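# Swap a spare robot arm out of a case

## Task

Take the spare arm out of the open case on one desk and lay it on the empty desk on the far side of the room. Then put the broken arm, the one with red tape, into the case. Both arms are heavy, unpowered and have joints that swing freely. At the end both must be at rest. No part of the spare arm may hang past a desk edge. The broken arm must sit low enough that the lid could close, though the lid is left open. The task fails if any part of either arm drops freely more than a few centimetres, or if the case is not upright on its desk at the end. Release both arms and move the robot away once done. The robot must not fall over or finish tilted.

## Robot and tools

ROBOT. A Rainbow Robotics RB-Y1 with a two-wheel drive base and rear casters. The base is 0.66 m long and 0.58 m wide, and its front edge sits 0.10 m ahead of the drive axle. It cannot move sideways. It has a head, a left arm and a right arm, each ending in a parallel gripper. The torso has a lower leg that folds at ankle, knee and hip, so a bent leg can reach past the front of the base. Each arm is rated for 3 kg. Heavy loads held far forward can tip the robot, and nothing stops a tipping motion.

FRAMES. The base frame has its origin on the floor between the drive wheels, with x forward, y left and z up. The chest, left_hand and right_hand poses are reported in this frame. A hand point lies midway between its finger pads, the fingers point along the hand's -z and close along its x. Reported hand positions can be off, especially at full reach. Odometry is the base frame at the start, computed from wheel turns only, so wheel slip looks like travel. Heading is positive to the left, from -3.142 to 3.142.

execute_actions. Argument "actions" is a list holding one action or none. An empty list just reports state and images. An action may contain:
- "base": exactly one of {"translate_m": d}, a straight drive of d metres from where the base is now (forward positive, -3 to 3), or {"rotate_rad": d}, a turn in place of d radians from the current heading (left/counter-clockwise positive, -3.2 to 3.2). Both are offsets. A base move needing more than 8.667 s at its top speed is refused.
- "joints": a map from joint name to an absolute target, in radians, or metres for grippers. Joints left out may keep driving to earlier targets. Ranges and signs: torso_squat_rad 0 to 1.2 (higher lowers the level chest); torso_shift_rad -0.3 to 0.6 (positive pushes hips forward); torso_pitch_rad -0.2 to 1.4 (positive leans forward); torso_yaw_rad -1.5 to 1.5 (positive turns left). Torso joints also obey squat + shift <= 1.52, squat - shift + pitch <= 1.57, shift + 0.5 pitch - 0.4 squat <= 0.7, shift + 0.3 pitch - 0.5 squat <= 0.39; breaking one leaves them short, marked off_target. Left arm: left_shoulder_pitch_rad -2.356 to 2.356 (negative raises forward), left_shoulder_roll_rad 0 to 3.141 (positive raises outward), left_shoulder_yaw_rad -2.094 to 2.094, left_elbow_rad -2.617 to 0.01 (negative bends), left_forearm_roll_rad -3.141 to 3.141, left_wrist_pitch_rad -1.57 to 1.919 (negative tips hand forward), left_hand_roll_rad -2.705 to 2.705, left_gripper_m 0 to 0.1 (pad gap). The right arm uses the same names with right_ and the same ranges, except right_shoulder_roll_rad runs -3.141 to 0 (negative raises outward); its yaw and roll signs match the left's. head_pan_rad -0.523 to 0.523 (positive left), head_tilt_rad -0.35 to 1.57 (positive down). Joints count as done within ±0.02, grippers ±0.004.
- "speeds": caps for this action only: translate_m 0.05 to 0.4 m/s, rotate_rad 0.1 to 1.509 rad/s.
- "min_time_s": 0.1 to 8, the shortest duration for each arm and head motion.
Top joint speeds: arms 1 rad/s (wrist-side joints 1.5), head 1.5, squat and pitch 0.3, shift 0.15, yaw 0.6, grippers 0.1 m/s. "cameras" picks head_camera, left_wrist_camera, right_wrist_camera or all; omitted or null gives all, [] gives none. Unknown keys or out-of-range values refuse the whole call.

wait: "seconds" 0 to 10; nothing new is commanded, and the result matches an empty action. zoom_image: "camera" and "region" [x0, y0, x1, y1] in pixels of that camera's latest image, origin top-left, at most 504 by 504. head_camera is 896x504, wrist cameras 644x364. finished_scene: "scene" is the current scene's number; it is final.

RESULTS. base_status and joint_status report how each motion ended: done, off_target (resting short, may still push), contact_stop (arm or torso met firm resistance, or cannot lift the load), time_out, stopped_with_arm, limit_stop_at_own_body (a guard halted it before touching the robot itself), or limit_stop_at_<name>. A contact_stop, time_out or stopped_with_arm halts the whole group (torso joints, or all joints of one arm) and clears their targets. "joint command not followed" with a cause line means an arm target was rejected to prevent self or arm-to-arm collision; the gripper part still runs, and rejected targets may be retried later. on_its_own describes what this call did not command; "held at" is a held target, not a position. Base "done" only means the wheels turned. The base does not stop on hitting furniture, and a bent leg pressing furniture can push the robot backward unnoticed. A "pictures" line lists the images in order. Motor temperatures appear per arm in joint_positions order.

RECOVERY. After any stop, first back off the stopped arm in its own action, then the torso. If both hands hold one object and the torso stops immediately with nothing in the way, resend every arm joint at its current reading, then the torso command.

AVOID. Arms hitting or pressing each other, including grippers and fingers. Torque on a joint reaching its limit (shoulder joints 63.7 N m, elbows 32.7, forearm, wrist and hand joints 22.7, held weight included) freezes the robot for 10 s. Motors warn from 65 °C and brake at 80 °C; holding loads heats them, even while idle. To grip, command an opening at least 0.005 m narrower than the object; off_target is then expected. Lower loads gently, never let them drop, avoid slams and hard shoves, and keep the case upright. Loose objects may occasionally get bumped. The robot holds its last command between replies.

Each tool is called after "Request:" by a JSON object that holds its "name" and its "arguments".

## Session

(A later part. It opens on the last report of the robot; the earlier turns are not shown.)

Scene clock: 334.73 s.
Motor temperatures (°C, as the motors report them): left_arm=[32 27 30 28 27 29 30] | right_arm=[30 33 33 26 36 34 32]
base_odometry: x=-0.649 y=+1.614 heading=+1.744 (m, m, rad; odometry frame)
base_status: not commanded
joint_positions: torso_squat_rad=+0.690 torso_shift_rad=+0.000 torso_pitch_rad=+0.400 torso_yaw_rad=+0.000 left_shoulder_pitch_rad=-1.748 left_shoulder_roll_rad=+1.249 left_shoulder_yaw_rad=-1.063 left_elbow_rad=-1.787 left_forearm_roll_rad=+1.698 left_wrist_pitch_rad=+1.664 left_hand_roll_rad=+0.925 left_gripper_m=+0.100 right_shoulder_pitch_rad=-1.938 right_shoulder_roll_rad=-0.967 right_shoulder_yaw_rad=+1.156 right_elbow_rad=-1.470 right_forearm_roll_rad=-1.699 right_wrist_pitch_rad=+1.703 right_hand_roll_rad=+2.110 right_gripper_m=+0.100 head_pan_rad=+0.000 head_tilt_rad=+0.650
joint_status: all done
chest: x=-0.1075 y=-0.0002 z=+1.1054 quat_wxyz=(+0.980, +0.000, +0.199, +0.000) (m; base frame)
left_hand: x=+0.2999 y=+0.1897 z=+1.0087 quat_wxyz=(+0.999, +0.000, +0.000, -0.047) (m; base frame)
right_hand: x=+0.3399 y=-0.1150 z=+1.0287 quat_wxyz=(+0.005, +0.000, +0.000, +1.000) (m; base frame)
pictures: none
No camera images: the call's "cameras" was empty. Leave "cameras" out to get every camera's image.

Left touching. Lower right slightly, ease up torso, then close.

Request:
{"name": "execute_actions", "arguments": {"actions": [{"joints": {"torso_squat_rad": 0.687, "right_shoulder_pitch_rad": -1.929}}], "cameras": []}}

Scene clock: 338.97 s.
Motor temperatures (°C, as the motors report them): left_arm=[32 27 30 28 27 29 30] | right_arm=[30 33 33 26 36 34 32]
base_odometry: x=-0.649 y=+1.614 heading=+1.744 (m, m, rad; odometry frame)
base_status: not commanded
joint_positions: torso_squat_rad=+0.687 torso_shift_rad=+0.000 torso_pitch_rad=+0.400 torso_yaw_rad=+0.000 left_shoulder_pitch_rad=-1.747 left_shoulder_roll_rad=+1.249 left_shoulder_yaw_rad=-1.063 left_elbow_rad=-1.787 left_forearm_roll_rad=+1.698 left_wrist_pitch_rad=+1.664 left_hand_roll_rad=+0.925 left_gripper_m=+0.100 right_shoulder_pitch_rad=-1.931 right_shoulder_roll_rad=-0.967 right_shoulder_yaw_rad=+1.155 right_elbow_rad=-1.470 right_forearm_roll_rad=-1.699 right_wrist_pitch_rad=+1.703 right_hand_roll_rad=+2.110 right_gripper_m=+0.100 head_pan_rad=+0.000 head_tilt_rad=+0.650
joint_status: all done
chest: x=-0.1075 y=-0.0001 z=+1.1067 quat_wxyz=(+0.980, +0.000, +0.198, +0.000) (m; base frame)
left_hand: x=+0.2997 y=+0.1899 z=+1.0098 quat_wxyz=(+0.999, +0.000, +0.000, -0.047) (m; base frame)
right_hand: x=+0.3392 y=-0.1158 z=+1.0276 quat_wxyz=(+0.006, +0.003, +0.000, +1.000) (m; base frame)
pictures: none
No camera images: the call's "cameras" was empty. Leave "cameras" out to get every camera's image.

Request:
{"name": "execute_actions", "arguments": {"actions": [{"joints": {"right_shoulder_pitch_rad": -1.933, "left_gripper_m": 0.0, "right_gripper_m": 0.0, "head_pan_rad": 0.5, "head_tilt_rad": 0.4}}], "cameras": []}}

Request:
{"name": "execute_actions", "arguments": {"actions": [{"joints": {"torso_squat_rad": 0.45}}], "cameras": ["head_camera"]}}

Request:
{"name": "execute_actions", "arguments": {"actions": [{"joints": {"torso_squat_rad": 0.0}}], "cameras": ["head_camera"]}}

Scene clock: 344.97 s.
Motor temperatures (°C, as the motors report them): left_arm=[32 27 30 28 27 29 30] | right_arm=[29 33 33 26 36 34 32]
base_odometry: x=-0.649 y=+1.614 heading=+1.744 (m, m, rad; odometry frame)
base_status: not commanded
joint_positions: torso_squat_rad=+0.687 torso_shift_rad=+0.000 torso_pitch_rad=+0.400 torso_yaw_rad=+0.000 left_shoulder_pitch_rad=-1.747 left_shoulder_roll_rad=+1.249 left_shoulder_yaw_rad=-1.063 left_elbow_rad=-1.787 left_forearm_roll_rad=+1.697 left_wrist_pitch_rad=+1.664 left_hand_roll_rad=+0.925 left_gripper_m=+0.054 right_shoulder_pitch_rad=-1.934 right_shoulder_roll_rad=-0.967 right_shoulder_yaw_rad=+1.156 right_elbow_rad=-1.470 right_forearm_roll_rad=-1.699 right_wrist_pitch_rad=+1.703 right_hand_roll_rad=+2.110 right_gripper_m=+0.054 head_pan_rad=+0.500 head_tilt_rad=+0.400
joint_status: left_gripper_m off_target (ended at +0.054, target +0.000); right_gripper_m off_target (ended at +0.054, target +0.000); the others done
chest: x=-0.1074 y=-0.0002 z=+1.1067 quat_wxyz=(+0.980, +0.000, +0.199, +0.000) (m; base frame)
left_hand: x=+0.3000 y=+0.1899 z=+1.0097 quat_wxyz=(+0.999, +0.000, +0.000, -0.047) (m; base frame)
right_hand: x=+0.3394 y=-0.1156 z=+1.0282 quat_wxyz=(+0.006, +0.002, +0.000, +1.000) (m; base frame)
pictures: none
No camera images: the call's "cameras" was empty. Leave "cameras" out to get every camera's image.

Scene clock: 346.57 s.
Motor temperatures (°C, as the motors report them): left_arm=[32 27 30 28 27 29 30] | right_arm=[29 33 33 26 36 34 32]
base_odometry: x=-0.649 y=+1.614 heading=+1.744 (m, m, rad; odometry frame)
base_status: not commanded
joint_positions: torso_squat_rad=+0.450 torso_shift_rad=+0.001 torso_pitch_rad=+0.402 torso_yaw_rad=+0.000 left_shoulder_pitch_rad=-1.745 left_shoulder_roll_rad=+1.249 left_shoulder_yaw_rad=-1.065 left_elbow_rad=-1.787 left_forearm_roll_rad=+1.697 left_wrist_pitch_rad=+1.664 left_hand_roll_rad=+0.925 left_gripper_m=+0.054 right_shoulder_pitch_rad=-1.931 right_shoulder_roll_rad=-0.965 right_shoulder_yaw_rad=+1.157 right_elbow_rad=-1.470 right_forearm_roll_rad=-1.699 right_wrist_pitch_rad=+1.703 right_hand_roll_rad=+2.110 right_gripper_m=+0.054 head_pan_rad=+0.500 head_tilt_rad=+0.400
joint_status: all done
chest: x=-0.1064 y=-0.0002 z=+1.1956 quat_wxyz=(+0.980, +0.000, +0.200, +0.000) (m; base frame)
left_hand: x=+0.3002 y=+0.1901 z=+1.0964 quat_wxyz=(+0.999, +0.000, +0.003, -0.047) (m; base frame)
right_hand: x=+0.3397 y=-0.1157 z=+1.1147 quat_wxyz=(+0.005, +0.005, +0.001, +1.000) (m; base frame)
pictures: head_camera
camera_calibration (this result's frames):
head_camera: T_world_to_cam=[[0.425289, -0.877135, -0.223075, 0.306262], [-0.685102, -0.15094, -0.712637, 1.03506], [0.591408, 0.455906, -0.665121, 0.857114], [0, 0, 0, 1]] pos_world=[0.0719711, 0.0341026, 1.37603]
Images, in order (width x height): head_camera 896x504.

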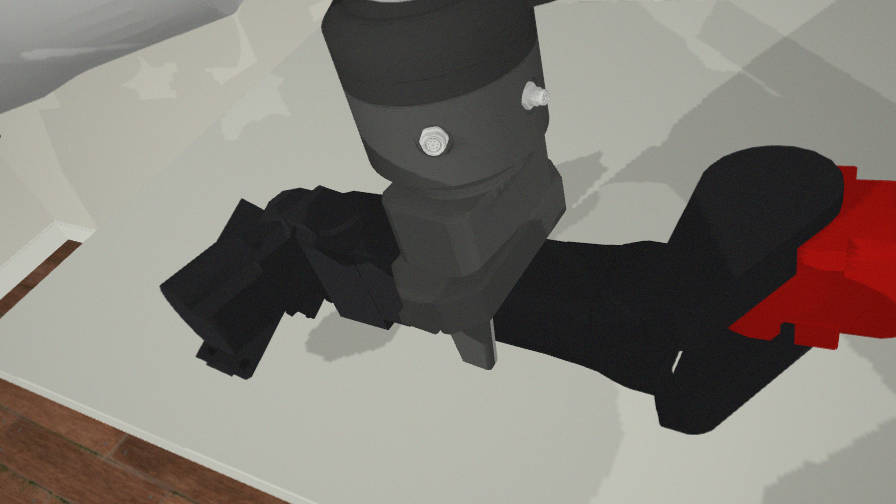

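Scene clock: 348.83 s.
Motor temperatures (°C, as the motors report them): left_arm=[33 27 30 28 27 29 30] | right_arm=[30 33 33 26 36 34 32]
base_odometry: x=-0.649 y=+1.614 heading=+1.744 (m, m, rad; odometry frame)
base_status: not commanded
joint_positions: torso_squat_rad=+0.000 torso_shift_rad=+0.001 torso_pitch_rad=+0.402 torso_yaw_rad=+0.000 left_shoulder_pitch_rad=-1.745 left_shoulder_roll_rad=+1.248 left_shoulder_yaw_rad=-1.065 left_elbow_rad=-1.787 left_forearm_roll_rad=+1.697 left_wrist_pitch_rad=+1.664 left_hand_roll_rad=+0.925 left_gripper_m=+0.054 right_shoulder_pitch_rad=-1.931 right_shoulder_roll_rad=-0.965 right_shoulder_yaw_rad=+1.157 right_elbow_rad=-1.470 right_forearm_roll_rad=-1.699 right_wrist_pitch_rad=+1.703 right_hand_roll_rad=+2.110 right_gripper_m=+0.054 head_pan_rad=+0.500 head_tilt_rad=+0.400
joint_status: all done
chest: x=-0.1061 y=-0.0003 z=+1.2652 quat_wxyz=(+0.980, +0.000, +0.200, +0.000) (m; base frame)
left_hand: x=+0.3003 y=+0.1900 z=+1.1656 quat_wxyz=(+0.999, +0.000, +0.003, -0.047) (m; base frame)
right_hand: x=+0.3399 y=-0.1157 z=+1.1842 quat_wxyz=(+0.005, +0.005, +0.001, +1.000) (m; base frame)
pictures: head_camera
camera_calibration (this result's frames):
head_camera: T_world_to_cam=[[0.425212, -0.877141, -0.2232, 0.321795], [-0.685347, -0.150957, -0.712398, 1.08451], [0.59118, 0.45589, -0.665335, 0.903512], [0, 0, 0, 1]] pos_world=[0.0722981, 0.0340729, 1.44557]
Images, in order (width x height): head_camera 896x504.

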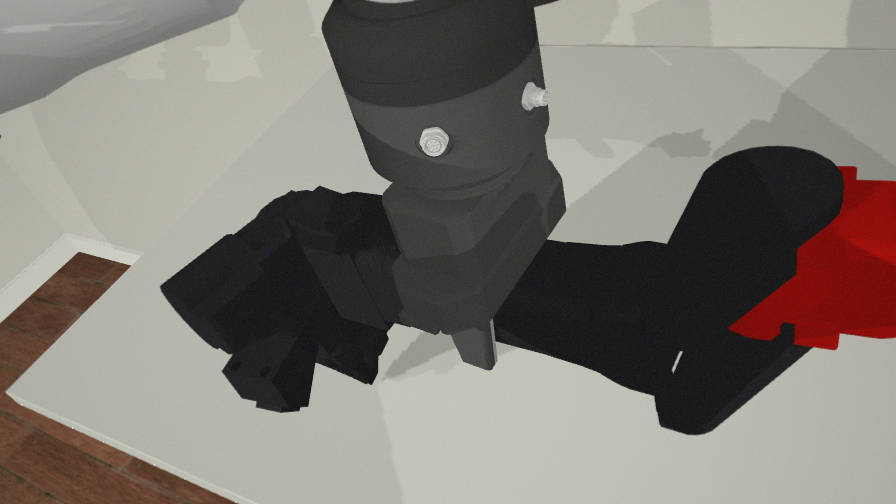

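Request:
{"name": "execute_actions", "arguments": {"actions": [{"base": {"translate_m": -1.684}, "joints": {"torso_pitch_rad": 0.385, "head_pan_rad": 0.0, "head_tilt_rad": 0.0}}], "cameras": []}}

Request:
{"name": "execute_actions", "arguments": {"actions": [{"base": {"rotate_rad": 1.526}, "speeds": {"rotate_rad": 0.85}}], "cameras": ["head_camera"]}}

Scene clock: 363.93 s.
Motor temperatures (°C, as the motors report them): left_arm=[33 27 30 28 27 30 30] | right_arm=[30 33 34 26 36 34 32]
base_odometry: x=-0.358 y=-0.044 heading=+1.745 (m, m, rad; odometry frame)
base_status: done
joint_positions: torso_squat_rad=+0.000 torso_shift_rad=+0.001 torso_pitch_rad=+0.387 torso_yaw_rad=+0.000 left_shoulder_pitch_rad=-1.744 left_shoulder_roll_rad=+1.248 left_shoulder_yaw_rad=-1.065 left_elbow_rad=-1.787 left_forearm_roll_rad=+1.698 left_wrist_pitch_rad=+1.664 left_hand_roll_rad=+0.925 left_gripper_m=+0.054 right_shoulder_pitch_rad=-1.931 right_shoulder_roll_rad=-0.965 right_shoulder_yaw_rad=+1.158 right_elbow_rad=-1.470 right_forearm_roll_rad=-1.700 right_wrist_pitch_rad=+1.703 right_hand_roll_rad=+2.110 right_gripper_m=+0.054 head_pan_rad=+0.000 head_tilt_rad=+0.000
joint_status: all done
chest: x=-0.1104 y=-0.0003 z=+1.2670 quat_wxyz=(+0.981, +0.000, +0.192, +0.000) (m; base frame)
left_hand: x=+0.2974 y=+0.1900 z=+1.1735 quat_wxyz=(+0.999, +0.001, -0.004, -0.047) (m; base frame)
right_hand: x=+0.3367 y=-0.1157 z=+1.1927 quat_wxyz=(+0.005, -0.003, +0.001, +1.000) (m; base frame)
pictures: none
No camera images: the call's "cameras" was empty. Leave "cameras" out to get every camera's image.

Scene clock: 367.80 s.
Motor temperatures (°C, as the motors report them): left_arm=[34 27 30 28 27 30 30] | right_arm=[31 33 34 26 37 34 32]
base_odometry: x=-0.357 y=-0.045 heading=-3.013 (m, m, rad; odometry frame)
base_status: done
joint_positions: torso_squat_rad=+0.000 torso_shift_rad=+0.001 torso_pitch_rad=+0.387 torso_yaw_rad=+0.000 left_shoulder_pitch_rad=-1.744 left_shoulder_roll_rad=+1.248 left_shoulder_yaw_rad=-1.065 left_elbow_rad=-1.787 left_forearm_roll_rad=+1.697 left_wrist_pitch_rad=+1.664 left_hand_roll_rad=+0.925 left_gripper_m=+0.054 right_shoulder_pitch_rad=-1.931 right_shoulder_roll_rad=-0.965 right_shoulder_yaw_rad=+1.158 right_elbow_rad=-1.470 right_forearm_roll_rad=-1.700 right_wrist_pitch_rad=+1.703 right_hand_roll_rad=+2.110 right_gripper_m=+0.054 head_pan_rad=+0.000 head_tilt_rad=+0.000
joint_status: not commanded
chest: x=-0.1104 y=-0.0002 z=+1.2670 quat_wxyz=(+0.981, +0.000, +0.192, +0.000) (m; base frame)
left_hand: x=+0.2974 y=+0.1900 z=+1.1734 quat_wxyz=(+0.999, +0.001, -0.004, -0.047) (m; base frame)
right_hand: x=+0.3367 y=-0.1156 z=+1.1927 quat_wxyz=(+0.005, -0.003, +0.001, +1.000) (m; base frame)
pictures: head_camera
camera_calibration (this result's frames):
head_camera: T_world_to_cam=[[0.00032954, -0.999243, -0.0389067, 0.0532308], [-0.3689, 0.0360411, -0.92877, 1.39912], [0.929469, 0.0146587, -0.368609, 0.486199], [0, 0, 0, 1]] pos_world=[0.0642095, -0.00436229, 1.48075]
Images, in order (width x height): head_camera 896x504.

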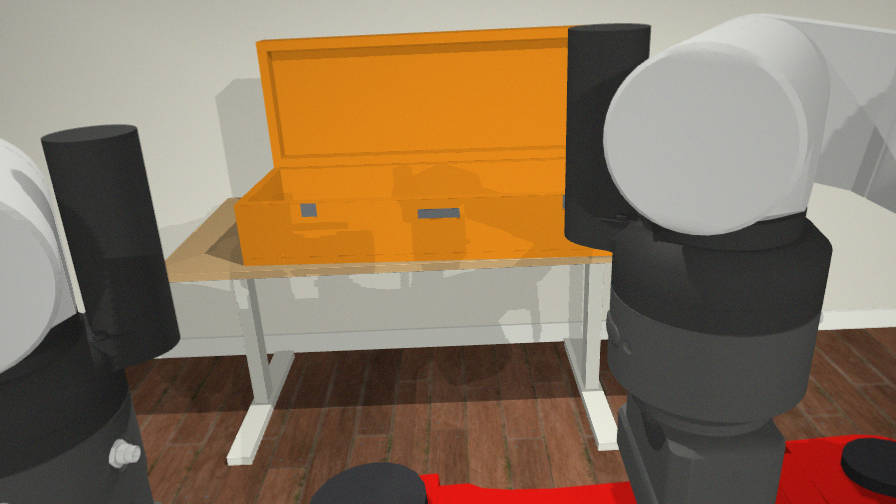

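Request:
{"name": "execute_actions", "arguments": {"actions": [{"base": {"translate_m": 1.76}, "joints": {"head_pan_rad": 0.5, "head_tilt_rad": 0.6}}], "cameras": ["head_camera"]}}

Request:
{"name": "execute_actions", "arguments": {"actions": [{"joints": {"head_pan_rad": -0.5, "torso_pitch_rad": 0.45}}], "cameras": ["head_camera"]}}

Scene clock: 381.17 s.
Motor temperatures (°C, as the motors report them): left_arm=[34 27 30 28 27 30 30] | right_arm=[31 33 34 26 37 34 32]
base_odometry: x=-2.103 y=-0.270 heading=-3.013 (m, m, rad; odometry frame)
base_status: done
joint_positions: torso_squat_rad=+0.000 torso_shift_rad=+0.001 torso_pitch_rad=+0.387 torso_yaw_rad=+0.000 left_shoulder_pitch_rad=-1.744 left_shoulder_roll_rad=+1.248 left_shoulder_yaw_rad=-1.065 left_elbow_rad=-1.787 left_forearm_roll_rad=+1.697 left_wrist_pitch_rad=+1.664 left_hand_roll_rad=+0.925 left_gripper_m=+0.054 right_shoulder_pitch_rad=-1.931 right_shoulder_roll_rad=-0.965 right_shoulder_yaw_rad=+1.158 right_elbow_rad=-1.470 right_forearm_roll_rad=-1.699 right_wrist_pitch_rad=+1.703 right_hand_roll_rad=+2.110 right_gripper_m=+0.054 head_pan_rad=+0.500 head_tilt_rad=+0.600
joint_status: all done
chest: x=-0.1104 y=-0.0002 z=+1.2670 quat_wxyz=(+0.981, +0.000, +0.192, +0.000) (m; base frame)
left_hand: x=+0.2974 y=+0.1901 z=+1.1734 quat_wxyz=(+0.999, +0.001, -0.004, -0.047) (m; base frame)
right_hand: x=+0.3367 y=-0.1156 z=+1.1926 quat_wxyz=(+0.005, -0.003, +0.001, +1.000) (m; base frame)
pictures: head_camera
camera_calibration (this result's frames):
head_camera: T_world_to_cam=[[0.422499, -0.880903, -0.213318, 0.311192], [-0.782007, -0.235305, -0.577146, 0.885387], [0.458214, 0.41066, -0.788288, 1.08535], [0, 0, 0, 1]] pos_world=[0.0635783, 0.0367576, 1.43295]
Images, in order (width x height): head_camera 896x504.

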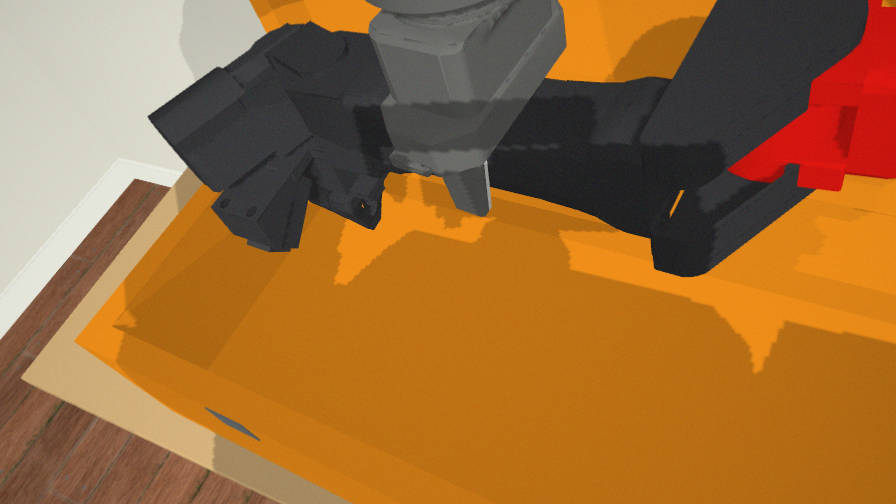

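Scene clock: 382.50 s.
Motor temperatures (°C, as the motors report them): left_arm=[34 27 30 28 27 30 30] | right_arm=[31 33 34 26 37 34 32]
base_odometry: x=-2.103 y=-0.270 heading=-3.013 (m, m, rad; odometry frame)
base_status: not commanded
joint_positions: torso_squat_rad=+0.000 torso_shift_rad=+0.001 torso_pitch_rad=+0.452 torso_yaw_rad=+0.000 left_shoulder_pitch_rad=-1.744 left_shoulder_roll_rad=+1.248 left_shoulder_yaw_rad=-1.065 left_elbow_rad=-1.787 left_forearm_roll_rad=+1.697 left_wrist_pitch_rad=+1.664 left_hand_roll_rad=+0.925 left_gripper_m=+0.054 right_shoulder_pitch_rad=-1.931 right_shoulder_roll_rad=-0.965 right_shoulder_yaw_rad=+1.158 right_elbow_rad=-1.470 right_forearm_roll_rad=-1.699 right_wrist_pitch_rad=+1.703 right_hand_roll_rad=+2.110 right_gripper_m=+0.054 head_pan_rad=-0.500 head_tilt_rad=+0.600
joint_status: all done
chest: x=-0.0920 y=-0.0002 z=+1.2588 quat_wxyz=(+0.975, +0.000, +0.224, +0.000) (m; base frame)
left_hand: x=+0.3088 y=+0.1901 z=+1.1389 quat_wxyz=(+0.998, -0.001, +0.028, -0.047) (m; base frame)
right_hand: x=+0.3493 y=-0.1156 z=+1.1555 quat_wxyz=(+0.005, +0.030, +0.001, +1.000) (m; base frame)
pictures: head_camera
camera_calibration (this result's frames):
head_camera: T_world_to_cam=[[-0.453959, -0.873018, 0.178218, -0.250748], [-0.786425, 0.298543, -0.540748, 0.848128], [0.418877, -0.385632, -0.822089, 1.10893], [0, 0, 0, 1]] pos_world=[0.0886559, -0.0444726, 1.41495]
Images, in order (width x height): head_camera 896x504.

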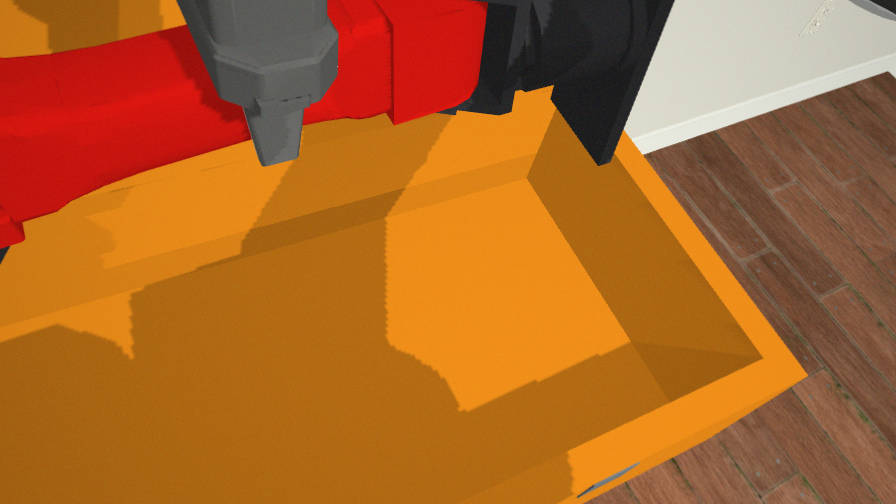

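Request:
{"name": "execute_actions", "arguments": {"actions": []}}

Scene clock: 391.43 s.
Motor temperatures (°C, as the motors report them): left_arm=[34 27 31 28 27 30 30] | right_arm=[31 33 34 26 37 34 32]
base_odometry: x=-2.103 y=-0.270 heading=-3.013 (m, m, rad; odometry frame)
base_status: not commanded
joint_positions: torso_squat_rad=+0.000 torso_shift_rad=+0.001 torso_pitch_rad=+0.452 torso_yaw_rad=+0.000 left_shoulder_pitch_rad=-1.744 left_shoulder_roll_rad=+1.248 left_shoulder_yaw_rad=-1.065 left_elbow_rad=-1.787 left_forearm_roll_rad=+1.697 left_wrist_pitch_rad=+1.664 left_hand_roll_rad=+0.925 left_gripper_m=+0.054 right_shoulder_pitch_rad=-1.931 right_shoulder_roll_rad=-0.965 right_shoulder_yaw_rad=+1.158 right_elbow_rad=-1.470 right_forearm_roll_rad=-1.699 right_wrist_pitch_rad=+1.703 right_hand_roll_rad=+2.110 right_gripper_m=+0.054 head_pan_rad=-0.500 head_tilt_rad=+0.600
joint_status: all done
chest: x=-0.0920 y=-0.0002 z=+1.2588 quat_wxyz=(+0.975, +0.000, +0.224, +0.000) (m; base frame)
left_hand: x=+0.3088 y=+0.1901 z=+1.1389 quat_wxyz=(+0.998, -0.001, +0.028, -0.047) (m; base frame)
right_hand: x=+0.3493 y=-0.1156 z=+1.1555 quat_wxyz=(+0.005, +0.030, +0.001, +1.000) (m; base frame)
pictures: head_camera, left_wrist_camera, right_wrist_camera
camera_calibration (this result's frames):
head_camera: T_world_to_cam=[[-0.453958, -0.873018, 0.178218, -0.250748], [-0.786425, 0.298543, -0.540747, 0.848128], [0.418876, -0.385632, -0.822089, 1.10893], [0, 0, 0, 1]] pos_world=[0.0886563, -0.0444724, 1.41495]
left_wrist_camera: T_world_to_cam=[[0.990007, -0.111713, -0.0860638, -0.177869], [-0.028809, -0.757639, 0.652038, -0.559471], [-0.138046, -0.643042, -0.753286, 1.10918], [0, 0, 0, 1]] pos_world=[0.313092, 0.269503, 1.18502]
right_wrist_camera: T_world_to_cam=[[0.99762, -0.00116502, -0.0689379, -0.271561], [0.0432982, -0.767528, 0.639552, -0.812346], [-0.0536569, -0.641015, -0.765651, 0.915539], [0, 0, 0, 1]] pos_world=[0.355213, -0.0369406, 1.2018]
Images, in order (width x height): head_camera 896x504, left_wrist_camera 644x364, right_wrist_camera 644x364.

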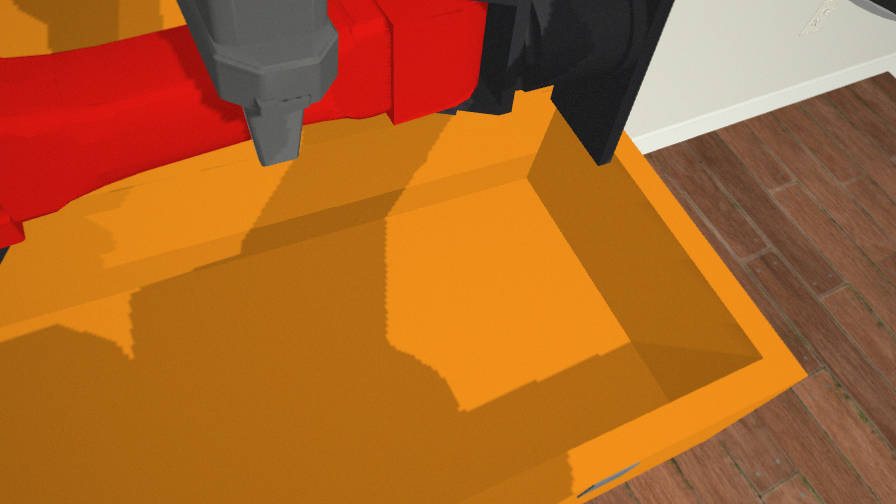

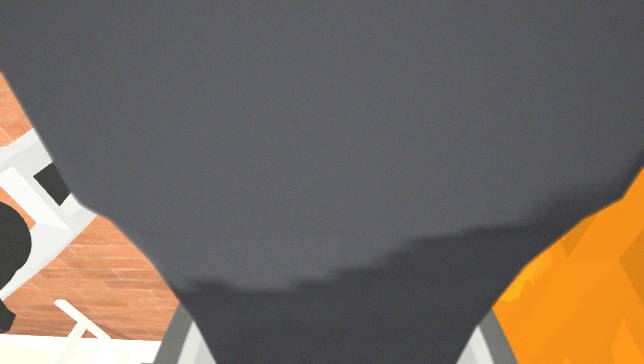

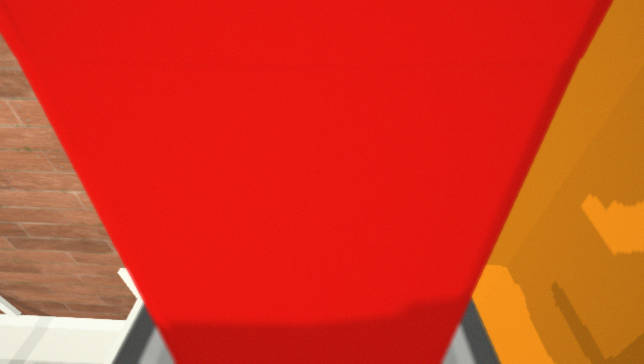

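Request:
{"name": "execute_actions", "arguments": {"actions": [{"base": {"translate_m": 0.065}, "speeds": {"translate_m": 0.08}, "joints": {"torso_squat_rad": 0.45, "head_pan_rad": 0.5, "head_tilt_rad": 0.7}}], "cameras": ["head_camera"]}}

Scene clock: 396.80 s.
Motor temperatures (°C, as the motors report them): left_arm=[35 27 31 28 27 30 30] | right_arm=[31 33 34 26 37 34 32]
base_odometry: x=-2.168 y=-0.279 heading=-3.013 (m, m, rad; odometry frame)
base_status: done
joint_positions: torso_squat_rad=+0.450 torso_shift_rad=+0.001 torso_pitch_rad=+0.452 torso_yaw_rad=+0.000 left_shoulder_pitch_rad=-1.744 left_shoulder_roll_rad=+1.248 left_shoulder_yaw_rad=-1.065 left_elbow_rad=-1.787 left_forearm_roll_rad=+1.697 left_wrist_pitch_rad=+1.664 left_hand_roll_rad=+0.925 left_gripper_m=+0.054 right_shoulder_pitch_rad=-1.931 right_shoulder_roll_rad=-0.965 right_shoulder_yaw_rad=+1.158 right_elbow_rad=-1.470 right_forearm_roll_rad=-1.699 right_wrist_pitch_rad=+1.703 right_hand_roll_rad=+2.110 right_gripper_m=+0.054 head_pan_rad=+0.500 head_tilt_rad=+0.700
joint_status: all done
chest: x=-0.0922 y=-0.0002 z=+1.1892 quat_wxyz=(+0.975, +0.000, +0.224, +0.000) (m; base frame)
left_hand: x=+0.3087 y=+0.1901 z=+1.0694 quat_wxyz=(+0.998, -0.001, +0.028, -0.047) (m; base frame)
right_hand: x=+0.3492 y=-0.1156 z=+1.0860 quat_wxyz=(+0.005, +0.030, +0.001, +1.000) (m; base frame)
pictures: head_camera
camera_calibration (this result's frames):
head_camera: T_world_to_cam=[[0.405252, -0.882718, -0.237864, 0.314422], [-0.854858, -0.273677, -0.440815, 0.675465], [0.324018, 0.381981, -0.865507, 1.11231], [0, 0, 0, 1]] pos_world=[0.0895971, 0.0375221, 1.33526]
Images, in order (width x height): head_camera 896x504.

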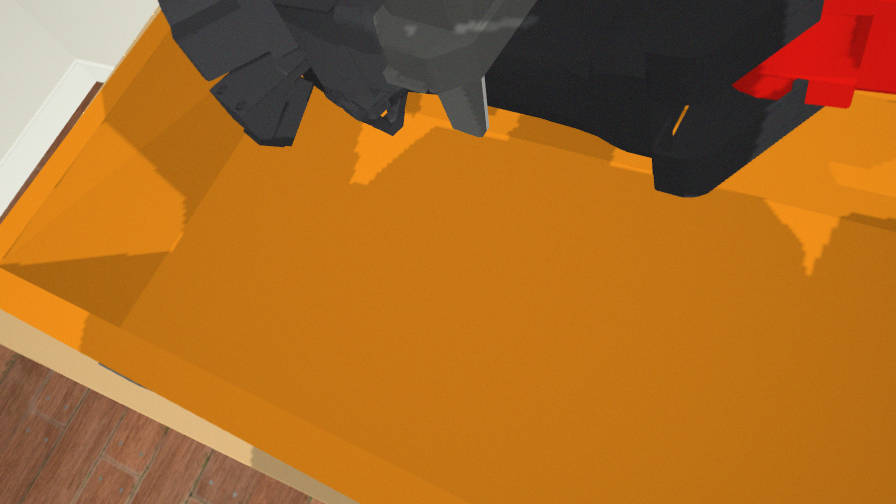

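Request:
{"name": "execute_actions", "arguments": {"actions": [{"joints": {"torso_squat_rad": 0.68, "head_tilt_rad": 0.45}}], "cameras": ["head_camera"]}}

Scene clock: 401.30 s.
Motor temperatures (°C, as the motors report them): left_arm=[35 27 31 28 27 30 30] | right_arm=[31 33 34 26 37 34 32]
base_odometry: x=-2.168 y=-0.279 heading=-3.013 (m, m, rad; odometry frame)
base_status: not commanded
joint_positions: torso_squat_rad=+0.680 torso_shift_rad=+0.001 torso_pitch_rad=+0.452 torso_yaw_rad=+0.000 left_shoulder_pitch_rad=-1.744 left_shoulder_roll_rad=+1.248 left_shoulder_yaw_rad=-1.065 left_elbow_rad=-1.787 left_forearm_roll_rad=+1.697 left_wrist_pitch_rad=+1.664 left_hand_roll_rad=+0.925 left_gripper_m=+0.054 right_shoulder_pitch_rad=-1.931 right_shoulder_roll_rad=-0.965 right_shoulder_yaw_rad=+1.158 right_elbow_rad=-1.470 right_forearm_roll_rad=-1.699 right_wrist_pitch_rad=+1.703 right_hand_roll_rad=+2.110 right_gripper_m=+0.054 head_pan_rad=+0.500 head_tilt_rad=+0.450
joint_status: all done
chest: x=-0.0923 y=-0.0001 z=+1.1032 quat_wxyz=(+0.975, +0.000, +0.224, +0.000) (m; base frame)
left_hand: x=+0.3086 y=+0.1902 z=+0.9834 quat_wxyz=(+0.998, -0.001, +0.028, -0.047) (m; base frame)
right_hand: x=+0.3491 y=-0.1155 z=+1.0000 quat_wxyz=(+0.005, +0.030, +0.001, +1.000) (m; base frame)
pictures: head_camera
camera_calibration (this result's frames):
head_camera: T_world_to_cam=[[0.412085, -0.878088, -0.243202, 0.300755], [-0.74722, -0.172945, -0.641679, 0.891693], [0.52139, 0.446151, -0.727393, 0.859063], [0, 0, 0, 1]] pos_world=[0.0944476, 0.0350315, 1.2702]
Images, in order (width x height): head_camera 896x504.

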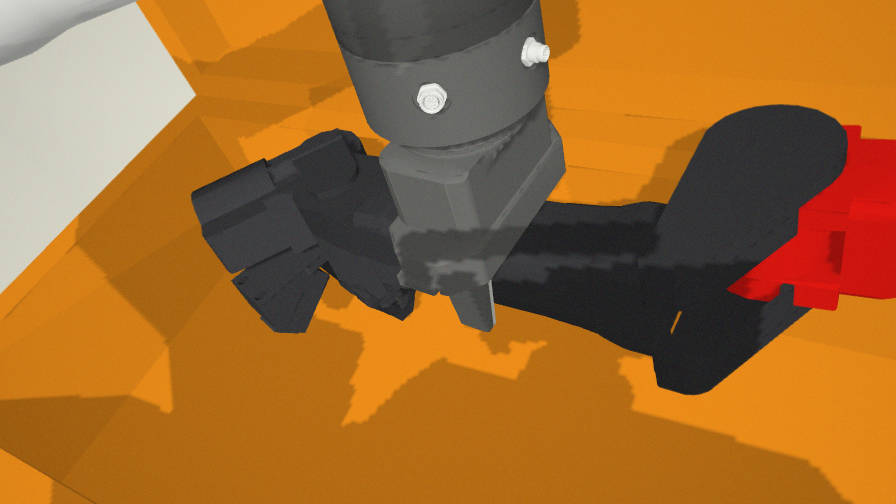

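Request:
{"name": "execute_actions", "arguments": {"actions": [{"joints": {"torso_squat_rad": 0.72}}], "cameras": []}}

Request:
{"name": "execute_actions", "arguments": {"actions": [{"joints": {"torso_squat_rad": 0.735}}], "cameras": []}}

Request:
{"name": "execute_actions", "arguments": {"actions": [{"joints": {"torso_squat_rad": 0.745}}], "cameras": ["head_camera"]}}

Scene clock: 410.77 s.
Motor temperatures (°C, as the motors report them): left_arm=[35 27 31 28 27 30 30] | right_arm=[32 33 34 26 37 34 32]
base_odometry: x=-2.168 y=-0.279 heading=-3.013 (m, m, rad; odometry frame)
base_status: not commanded
joint_positions: torso_squat_rad=+0.720 torso_shift_rad=+0.001 torso_pitch_rad=+0.452 torso_yaw_rad=+0.000 left_shoulder_pitch_rad=-1.744 left_shoulder_roll_rad=+1.248 left_shoulder_yaw_rad=-1.065 left_elbow_rad=-1.787 left_forearm_roll_rad=+1.697 left_wrist_pitch_rad=+1.664 left_hand_roll_rad=+0.925 left_gripper_m=+0.054 right_shoulder_pitch_rad=-1.931 right_shoulder_roll_rad=-0.965 right_shoulder_yaw_rad=+1.158 right_elbow_rad=-1.470 right_forearm_roll_rad=-1.699 right_wrist_pitch_rad=+1.703 right_hand_roll_rad=+2.110 right_gripper_m=+0.054 head_pan_rad=+0.500 head_tilt_rad=+0.450
joint_status: all done
chest: x=-0.0923 y=-0.0001 z=+1.0852 quat_wxyz=(+0.975, +0.000, +0.224, +0.000) (m; base frame)
left_hand: x=+0.3086 y=+0.1902 z=+0.9653 quat_wxyz=(+0.998, -0.001, +0.028, -0.047) (m; base frame)
right_hand: x=+0.3490 y=-0.1155 z=+0.9820 quat_wxyz=(+0.005, +0.030, +0.001, +1.000) (m; base frame)
pictures: none
No camera images: the call's "cameras" was empty. Leave "cameras" out to get every camera's image.

Scene clock: 411.40 s.
Motor temperatures (°C, as the motors report them): left_arm=[35 27 31 28 27 30 30] | right_arm=[32 33 34 26 37 34 32]
base_odometry: x=-2.168 y=-0.279 heading=-3.013 (m, m, rad; odometry frame)
base_status: not commanded
joint_positions: torso_squat_rad=+0.735 torso_shift_rad=+0.001 torso_pitch_rad=+0.452 torso_yaw_rad=+0.000 left_shoulder_pitch_rad=-1.744 left_shoulder_roll_rad=+1.248 left_shoulder_yaw_rad=-1.065 left_elbow_rad=-1.787 left_forearm_roll_rad=+1.697 left_wrist_pitch_rad=+1.664 left_hand_roll_rad=+0.925 left_gripper_m=+0.054 right_shoulder_pitch_rad=-1.931 right_shoulder_roll_rad=-0.965 right_shoulder_yaw_rad=+1.158 right_elbow_rad=-1.470 right_forearm_roll_rad=-1.699 right_wrist_pitch_rad=+1.703 right_hand_roll_rad=+2.110 right_gripper_m=+0.054 head_pan_rad=+0.500 head_tilt_rad=+0.450
joint_status: all done
chest: x=-0.0923 y=-0.0001 z=+1.0782 quat_wxyz=(+0.975, +0.000, +0.224, +0.000) (m; base frame)
left_hand: x=+0.3086 y=+0.1902 z=+0.9584 quat_wxyz=(+0.998, -0.001, +0.028, -0.047) (m; base frame)
right_hand: x=+0.3490 y=-0.1155 z=+0.9750 quat_wxyz=(+0.005, +0.030, +0.001, +1.000) (m; base frame)
pictures: none
No camera images: the call's "cameras" was empty. Leave "cameras" out to get every camera's image.

Scene clock: 412.00 s.
Motor temperatures (°C, as the motors report them): left_arm=[35 27 31 28 27 30 30] | right_arm=[32 33 34 26 37 34 32]
base_odometry: x=-2.168 y=-0.279 heading=-3.013 (m, m, rad; odometry frame)
base_status: not commanded
joint_positions: torso_squat_rad=+0.745 torso_shift_rad=+0.001 torso_pitch_rad=+0.452 torso_yaw_rad=+0.000 left_shoulder_pitch_rad=-1.744 left_shoulder_roll_rad=+1.248 left_shoulder_yaw_rad=-1.065 left_elbow_rad=-1.787 left_forearm_roll_rad=+1.697 left_wrist_pitch_rad=+1.664 left_hand_roll_rad=+0.925 left_gripper_m=+0.054 right_shoulder_pitch_rad=-1.931 right_shoulder_roll_rad=-0.965 right_shoulder_yaw_rad=+1.158 right_elbow_rad=-1.470 right_forearm_roll_rad=-1.699 right_wrist_pitch_rad=+1.703 right_hand_roll_rad=+2.110 right_gripper_m=+0.054 head_pan_rad=+0.500 head_tilt_rad=+0.450
joint_status: all done
chest: x=-0.0923 y=-0.0001 z=+1.0735 quat_wxyz=(+0.975, +0.000, +0.224, +0.000) (m; base frame)
left_hand: x=+0.3085 y=+0.1902 z=+0.9536 quat_wxyz=(+0.998, -0.001, +0.028, -0.047) (m; base frame)
right_hand: x=+0.3490 y=-0.1155 z=+0.9703 quat_wxyz=(+0.005, +0.030, +0.001, +1.000) (m; base frame)
pictures: head_camera
camera_calibration (this result's frames):
head_camera: T_world_to_cam=[[0.4121, -0.878087, -0.24318, 0.293543], [-0.74718, -0.172941, -0.641727, 0.872627], [0.521437, 0.446155, -0.727358, 0.837425], [0, 0, 0, 1]] pos_world=[0.0943763, 0.0350484, 1.24048]
Images, in order (width x height): head_camera 896x504.

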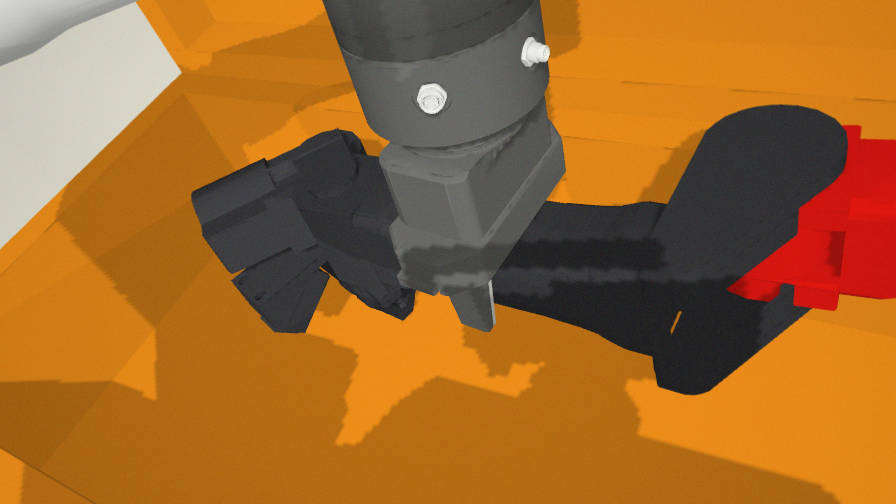

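Request:
{"name": "execute_actions", "arguments": {"actions": [{"joints": {"torso_squat_rad": 0.755}}], "cameras": []}}

Request:
{"name": "execute_actions", "arguments": {"actions": [{"joints": {"torso_squat_rad": 0.765}}], "cameras": ["head_camera"]}}

Scene clock: 415.40 s.
Motor temperatures (°C, as the motors report them): left_arm=[35 27 31 28 27 30 30] | right_arm=[32 33 34 26 37 34 32]
base_odometry: x=-2.168 y=-0.279 heading=-3.013 (m, m, rad; odometry frame)
base_status: not commanded
joint_positions: torso_squat_rad=+0.755 torso_shift_rad=+0.001 torso_pitch_rad=+0.451 torso_yaw_rad=+0.000 left_shoulder_pitch_rad=-1.746 left_shoulder_roll_rad=+1.249 left_shoulder_yaw_rad=-1.064 left_elbow_rad=-1.787 left_forearm_roll_rad=+1.697 left_wrist_pitch_rad=+1.664 left_hand_roll_rad=+0.925 left_gripper_m=+0.054 right_shoulder_pitch_rad=-1.931 right_shoulder_roll_rad=-0.965 right_shoulder_yaw_rad=+1.158 right_elbow_rad=-1.470 right_forearm_roll_rad=-1.699 right_wrist_pitch_rad=+1.703 right_hand_roll_rad=+2.110 right_gripper_m=+0.054 head_pan_rad=+0.500 head_tilt_rad=+0.450
joint_status: all done
chest: x=-0.0927 y=-0.0002 z=+1.0688 quat_wxyz=(+0.975, +0.000, +0.224, +0.000) (m; base frame)
left_hand: x=+0.3088 y=+0.1898 z=+0.9506 quat_wxyz=(+0.999, -0.001, +0.026, -0.047) (m; base frame)
right_hand: x=+0.3487 y=-0.1158 z=+0.9655 quat_wxyz=(+0.005, +0.029, +0.001, +1.000) (m; base frame)
pictures: none
No camera images: the call's "cameras" was empty. Leave "cameras" out to get every camera's image.

Scene clock: 415.97 s.
Motor temperatures (°C, as the motors report them): left_arm=[35 27 31 28 27 30 30] | right_arm=[32 33 34 26 37 34 32]
base_odometry: x=-2.168 y=-0.279 heading=-3.013 (m, m, rad; odometry frame)
base_status: not commanded
joint_positions: torso_squat_rad=+0.765 torso_shift_rad=+0.000 torso_pitch_rad=+0.450 torso_yaw_rad=+0.000 left_shoulder_pitch_rad=-1.749 left_shoulder_roll_rad=+1.249 left_shoulder_yaw_rad=-1.062 left_elbow_rad=-1.787 left_forearm_roll_rad=+1.698 left_wrist_pitch_rad=+1.664 left_hand_roll_rad=+0.925 left_gripper_m=+0.054 right_shoulder_pitch_rad=-1.930 right_shoulder_roll_rad=-0.966 right_shoulder_yaw_rad=+1.159 right_elbow_rad=-1.470 right_forearm_roll_rad=-1.699 right_wrist_pitch_rad=+1.703 right_hand_roll_rad=+2.110 right_gripper_m=+0.054 head_pan_rad=+0.500 head_tilt_rad=+0.450
joint_status: all done
chest: x=-0.0932 y=-0.0005 z=+1.0641 quat_wxyz=(+0.975, +0.000, +0.223, +0.000) (m; base frame)
left_hand: x=+0.3090 y=+0.1892 z=+0.9476 quat_wxyz=(+0.999, -0.002, +0.024, -0.048) (m; base frame)
right_hand: x=+0.3484 y=-0.1165 z=+0.9607 quat_wxyz=(+0.006, +0.029, +0.002, +1.000) (m; base frame)
pictures: head_camera
camera_calibration (this result's frames):
head_camera: T_world_to_cam=[[0.412414, -0.877951, -0.243138, 0.291262], [-0.746107, -0.172374, -0.643127, 0.867503], [0.522723, 0.446641, -0.726135, 0.829961], [0, 0, 0, 1]] pos_world=[0.0932894, 0.0345543, 1.2314]
Images, in order (width x height): head_camera 896x504.

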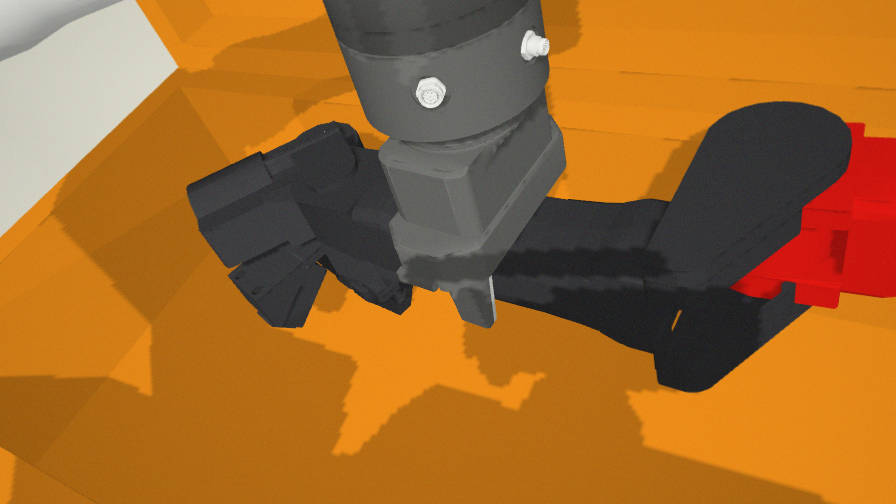

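Request:
{"name": "execute_actions", "arguments": {"actions": [{"base": {"translate_m": -0.05}, "speeds": {"translate_m": 0.05}, "joints": {"torso_squat_rad": 0.762}}], "cameras": ["head_camera"]}}

Scene clock: 421.13 s.
Motor temperatures (°C, as the motors report them): left_arm=[34 27 30 28 27 30 30] | right_arm=[32 33 34 26 37 34 32]
base_odometry: x=-2.118 y=-0.272 heading=-3.013 (m, m, rad; odometry frame)
base_status: done
joint_positions: torso_squat_rad=+0.762 torso_shift_rad=+0.001 torso_pitch_rad=+0.451 torso_yaw_rad=+0.000 left_shoulder_pitch_rad=-1.746 left_shoulder_roll_rad=+1.249 left_shoulder_yaw_rad=-1.064 left_elbow_rad=-1.787 left_forearm_roll_rad=+1.697 left_wrist_pitch_rad=+1.664 left_hand_roll_rad=+0.925 left_gripper_m=+0.054 right_shoulder_pitch_rad=-1.930 right_shoulder_roll_rad=-0.966 right_shoulder_yaw_rad=+1.158 right_elbow_rad=-1.470 right_forearm_roll_rad=-1.699 right_wrist_pitch_rad=+1.703 right_hand_roll_rad=+2.110 right_gripper_m=+0.054 head_pan_rad=+0.500 head_tilt_rad=+0.450
joint_status: all done
chest: x=-0.0926 y=-0.0002 z=+1.0654 quat_wxyz=(+0.975, +0.000, +0.224, +0.000) (m; base frame)
left_hand: x=+0.3088 y=+0.1898 z=+0.9469 quat_wxyz=(+0.999, -0.001, +0.026, -0.047) (m; base frame)
right_hand: x=+0.3487 y=-0.1160 z=+0.9619 quat_wxyz=(+0.006, +0.030, +0.002, +1.000) (m; base frame)
pictures: head_camera
camera_calibration (this result's frames):
head_camera: T_world_to_cam=[[0.412228, -0.878033, -0.243159, 0.291593], [-0.746816, -0.172776, -0.642195, 0.867742], [0.521856, 0.446326, -0.726952, 0.831329], [0, 0, 0, 1]] pos_world=[0.0940068, 0.0349094, 1.2325]
Images, in order (width x height): head_camera 896x504.

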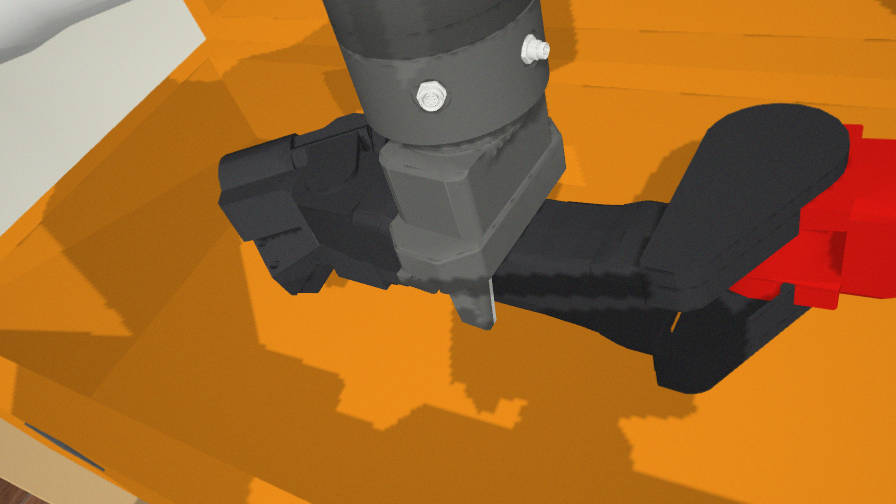

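Request:
{"name": "execute_actions", "arguments": {"actions": [{"base": {"translate_m": -0.05}, "speeds": {"translate_m": 0.05}, "joints": {"torso_squat_rad": 0.78}}], "cameras": ["head_camera"]}}

Scene clock: 425.07 s.
Motor temperatures (°C, as the motors report them): left_arm=[34 27 30 28 27 30 30] | right_arm=[32 33 34 26 37 34 32]
base_odometry: x=-2.068 y=-0.266 heading=-3.013 (m, m, rad; odometry frame)
base_status: done
joint_positions: torso_squat_rad=+0.780 torso_shift_rad=+0.001 torso_pitch_rad=+0.451 torso_yaw_rad=+0.000 left_shoulder_pitch_rad=-1.746 left_shoulder_roll_rad=+1.249 left_shoulder_yaw_rad=-1.064 left_elbow_rad=-1.787 left_forearm_roll_rad=+1.697 left_wrist_pitch_rad=+1.663 left_hand_roll_rad=+0.925 left_gripper_m=+0.055 right_shoulder_pitch_rad=-1.930 right_shoulder_roll_rad=-0.965 right_shoulder_yaw_rad=+1.158 right_elbow_rad=-1.470 right_forearm_roll_rad=-1.699 right_wrist_pitch_rad=+1.703 right_hand_roll_rad=+2.110 right_gripper_m=+0.054 head_pan_rad=+0.500 head_tilt_rad=+0.450
joint_status: all done
chest: x=-0.0926 y=-0.0002 z=+1.0566 quat_wxyz=(+0.975, +0.000, +0.224, +0.000) (m; base frame)
left_hand: x=+0.3087 y=+0.1899 z=+0.9378 quat_wxyz=(+0.999, -0.001, +0.027, -0.047) (m; base frame)
right_hand: x=+0.3487 y=-0.1159 z=+0.9531 quat_wxyz=(+0.005, +0.030, +0.002, +1.000) (m; base frame)
pictures: head_camera
camera_calibration (this result's frames):
head_camera: T_world_to_cam=[[0.412201, -0.878045, -0.243162, 0.289464], [-0.746894, -0.172813, -0.642095, 0.862022], [0.521766, 0.446288, -0.72704, 0.824985], [0, 0, 0, 1]] pos_world=[0.0940716, 0.0349495, 1.22368]
Images, in order (width x height): head_camera 896x504.

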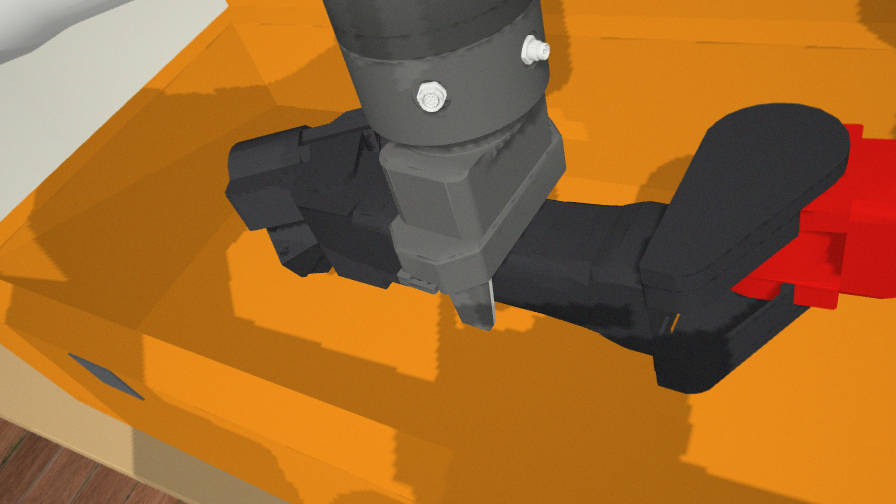

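Request:
{"name": "execute_actions", "arguments": {"actions": [{"base": {"translate_m": -0.02}, "speeds": {"translate_m": 0.05}, "joints": {"torso_squat_rad": 0.80}}], "cameras": ["head_camera"]}}

Scene clock: 429.60 s.
Motor temperatures (°C, as the motors report them): left_arm=[34 27 30 28 27 30 30] | right_arm=[32 33 34 26 37 34 32]
base_odometry: x=-2.048 y=-0.263 heading=-3.013 (m, m, rad; odometry frame)
base_status: done
joint_positions: torso_squat_rad=+0.800 torso_shift_rad=+0.001 torso_pitch_rad=+0.452 torso_yaw_rad=+0.000 left_shoulder_pitch_rad=-1.745 left_shoulder_roll_rad=+1.249 left_shoulder_yaw_rad=-1.064 left_elbow_rad=-1.787 left_forearm_roll_rad=+1.697 left_wrist_pitch_rad=+1.663 left_hand_roll_rad=+0.925 left_gripper_m=+0.055 right_shoulder_pitch_rad=-1.930 right_shoulder_roll_rad=-0.965 right_shoulder_yaw_rad=+1.158 right_elbow_rad=-1.470 right_forearm_roll_rad=-1.699 right_wrist_pitch_rad=+1.703 right_hand_roll_rad=+2.110 right_gripper_m=+0.054 head_pan_rad=+0.500 head_tilt_rad=+0.450
joint_status: all done
chest: x=-0.0925 y=-0.0001 z=+1.0467 quat_wxyz=(+0.975, +0.000, +0.224, +0.000) (m; base frame)
left_hand: x=+0.3087 y=+0.1900 z=+0.9276 quat_wxyz=(+0.999, -0.001, +0.027, -0.047) (m; base frame)
right_hand: x=+0.3488 y=-0.1158 z=+0.9431 quat_wxyz=(+0.005, +0.030, +0.002, +1.000) (m; base frame)
pictures: head_camera
camera_calibration (this result's frames):
head_camera: T_world_to_cam=[[0.412162, -0.87806, -0.243172, 0.287052], [-0.746997, -0.172853, -0.641964, 0.85554], [0.52165, 0.446242, -0.727152, 0.817798], [0, 0, 0, 1]] pos_world=[0.0941692, 0.0349961, 1.21369]
Images, in order (width x height): head_camera 896x504.

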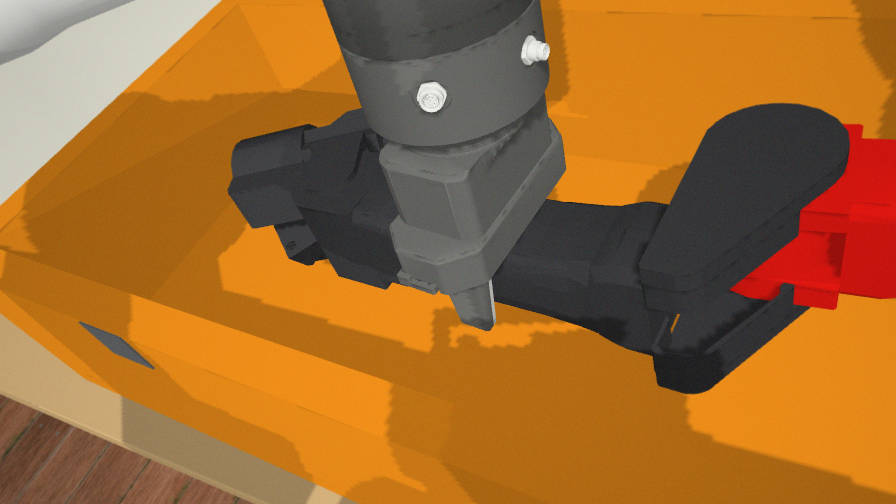

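Request:
{"name": "execute_actions", "arguments": {"actions": [{"joints": {"torso_squat_rad": 0.85}}], "cameras": ["head_camera"]}}

Scene clock: 432.37 s.
Motor temperatures (°C, as the motors report them): left_arm=[34 27 30 28 27 30 30] | right_arm=[32 33 34 26 37 34 32]
base_odometry: x=-2.048 y=-0.263 heading=-3.013 (m, m, rad; odometry frame)
base_status: not commanded
joint_positions: torso_squat_rad=+0.850 torso_shift_rad=+0.001 torso_pitch_rad=+0.452 torso_yaw_rad=+0.000 left_shoulder_pitch_rad=-1.745 left_shoulder_roll_rad=+1.249 left_shoulder_yaw_rad=-1.064 left_elbow_rad=-1.787 left_forearm_roll_rad=+1.697 left_wrist_pitch_rad=+1.663 left_hand_roll_rad=+0.925 left_gripper_m=+0.055 right_shoulder_pitch_rad=-1.930 right_shoulder_roll_rad=-0.965 right_shoulder_yaw_rad=+1.158 right_elbow_rad=-1.470 right_forearm_roll_rad=-1.699 right_wrist_pitch_rad=+1.703 right_hand_roll_rad=+2.110 right_gripper_m=+0.054 head_pan_rad=+0.500 head_tilt_rad=+0.450
joint_status: all done
chest: x=-0.0925 y=-0.0001 z=+1.0210 quat_wxyz=(+0.975, +0.000, +0.224, +0.000) (m; base frame)
left_hand: x=+0.3087 y=+0.1900 z=+0.9019 quat_wxyz=(+0.999, -0.001, +0.027, -0.047) (m; base frame)
right_hand: x=+0.3488 y=-0.1158 z=+0.9173 quat_wxyz=(+0.005, +0.030, +0.002, +1.000) (m; base frame)
pictures: head_camera
camera_calibration (this result's frames):
head_camera: T_world_to_cam=[[0.412144, -0.87806, -0.243202, 0.280841], [-0.74704, -0.172851, -0.641914, 0.838993], [0.521602, 0.446243, -0.727186, 0.799128], [0, 0, 0, 1]] pos_world=[0.0941877, 0.0350101, 1.18798]
Images, in order (width x height): head_camera 896x504.

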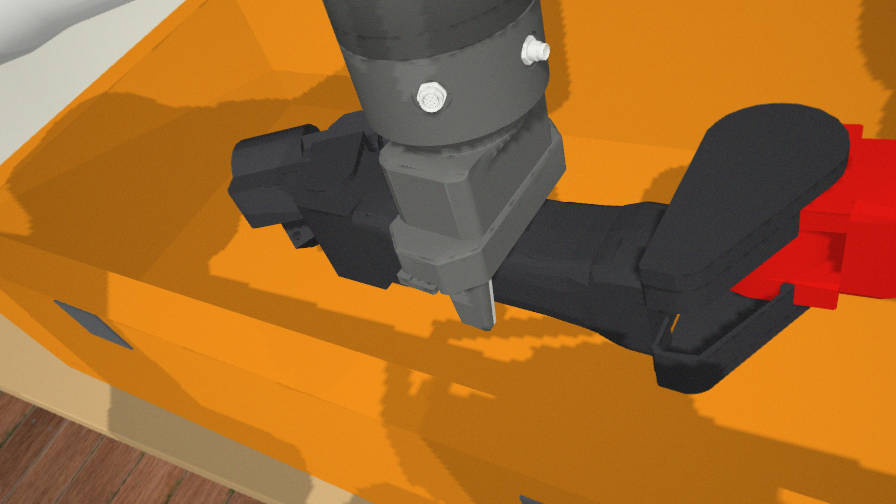

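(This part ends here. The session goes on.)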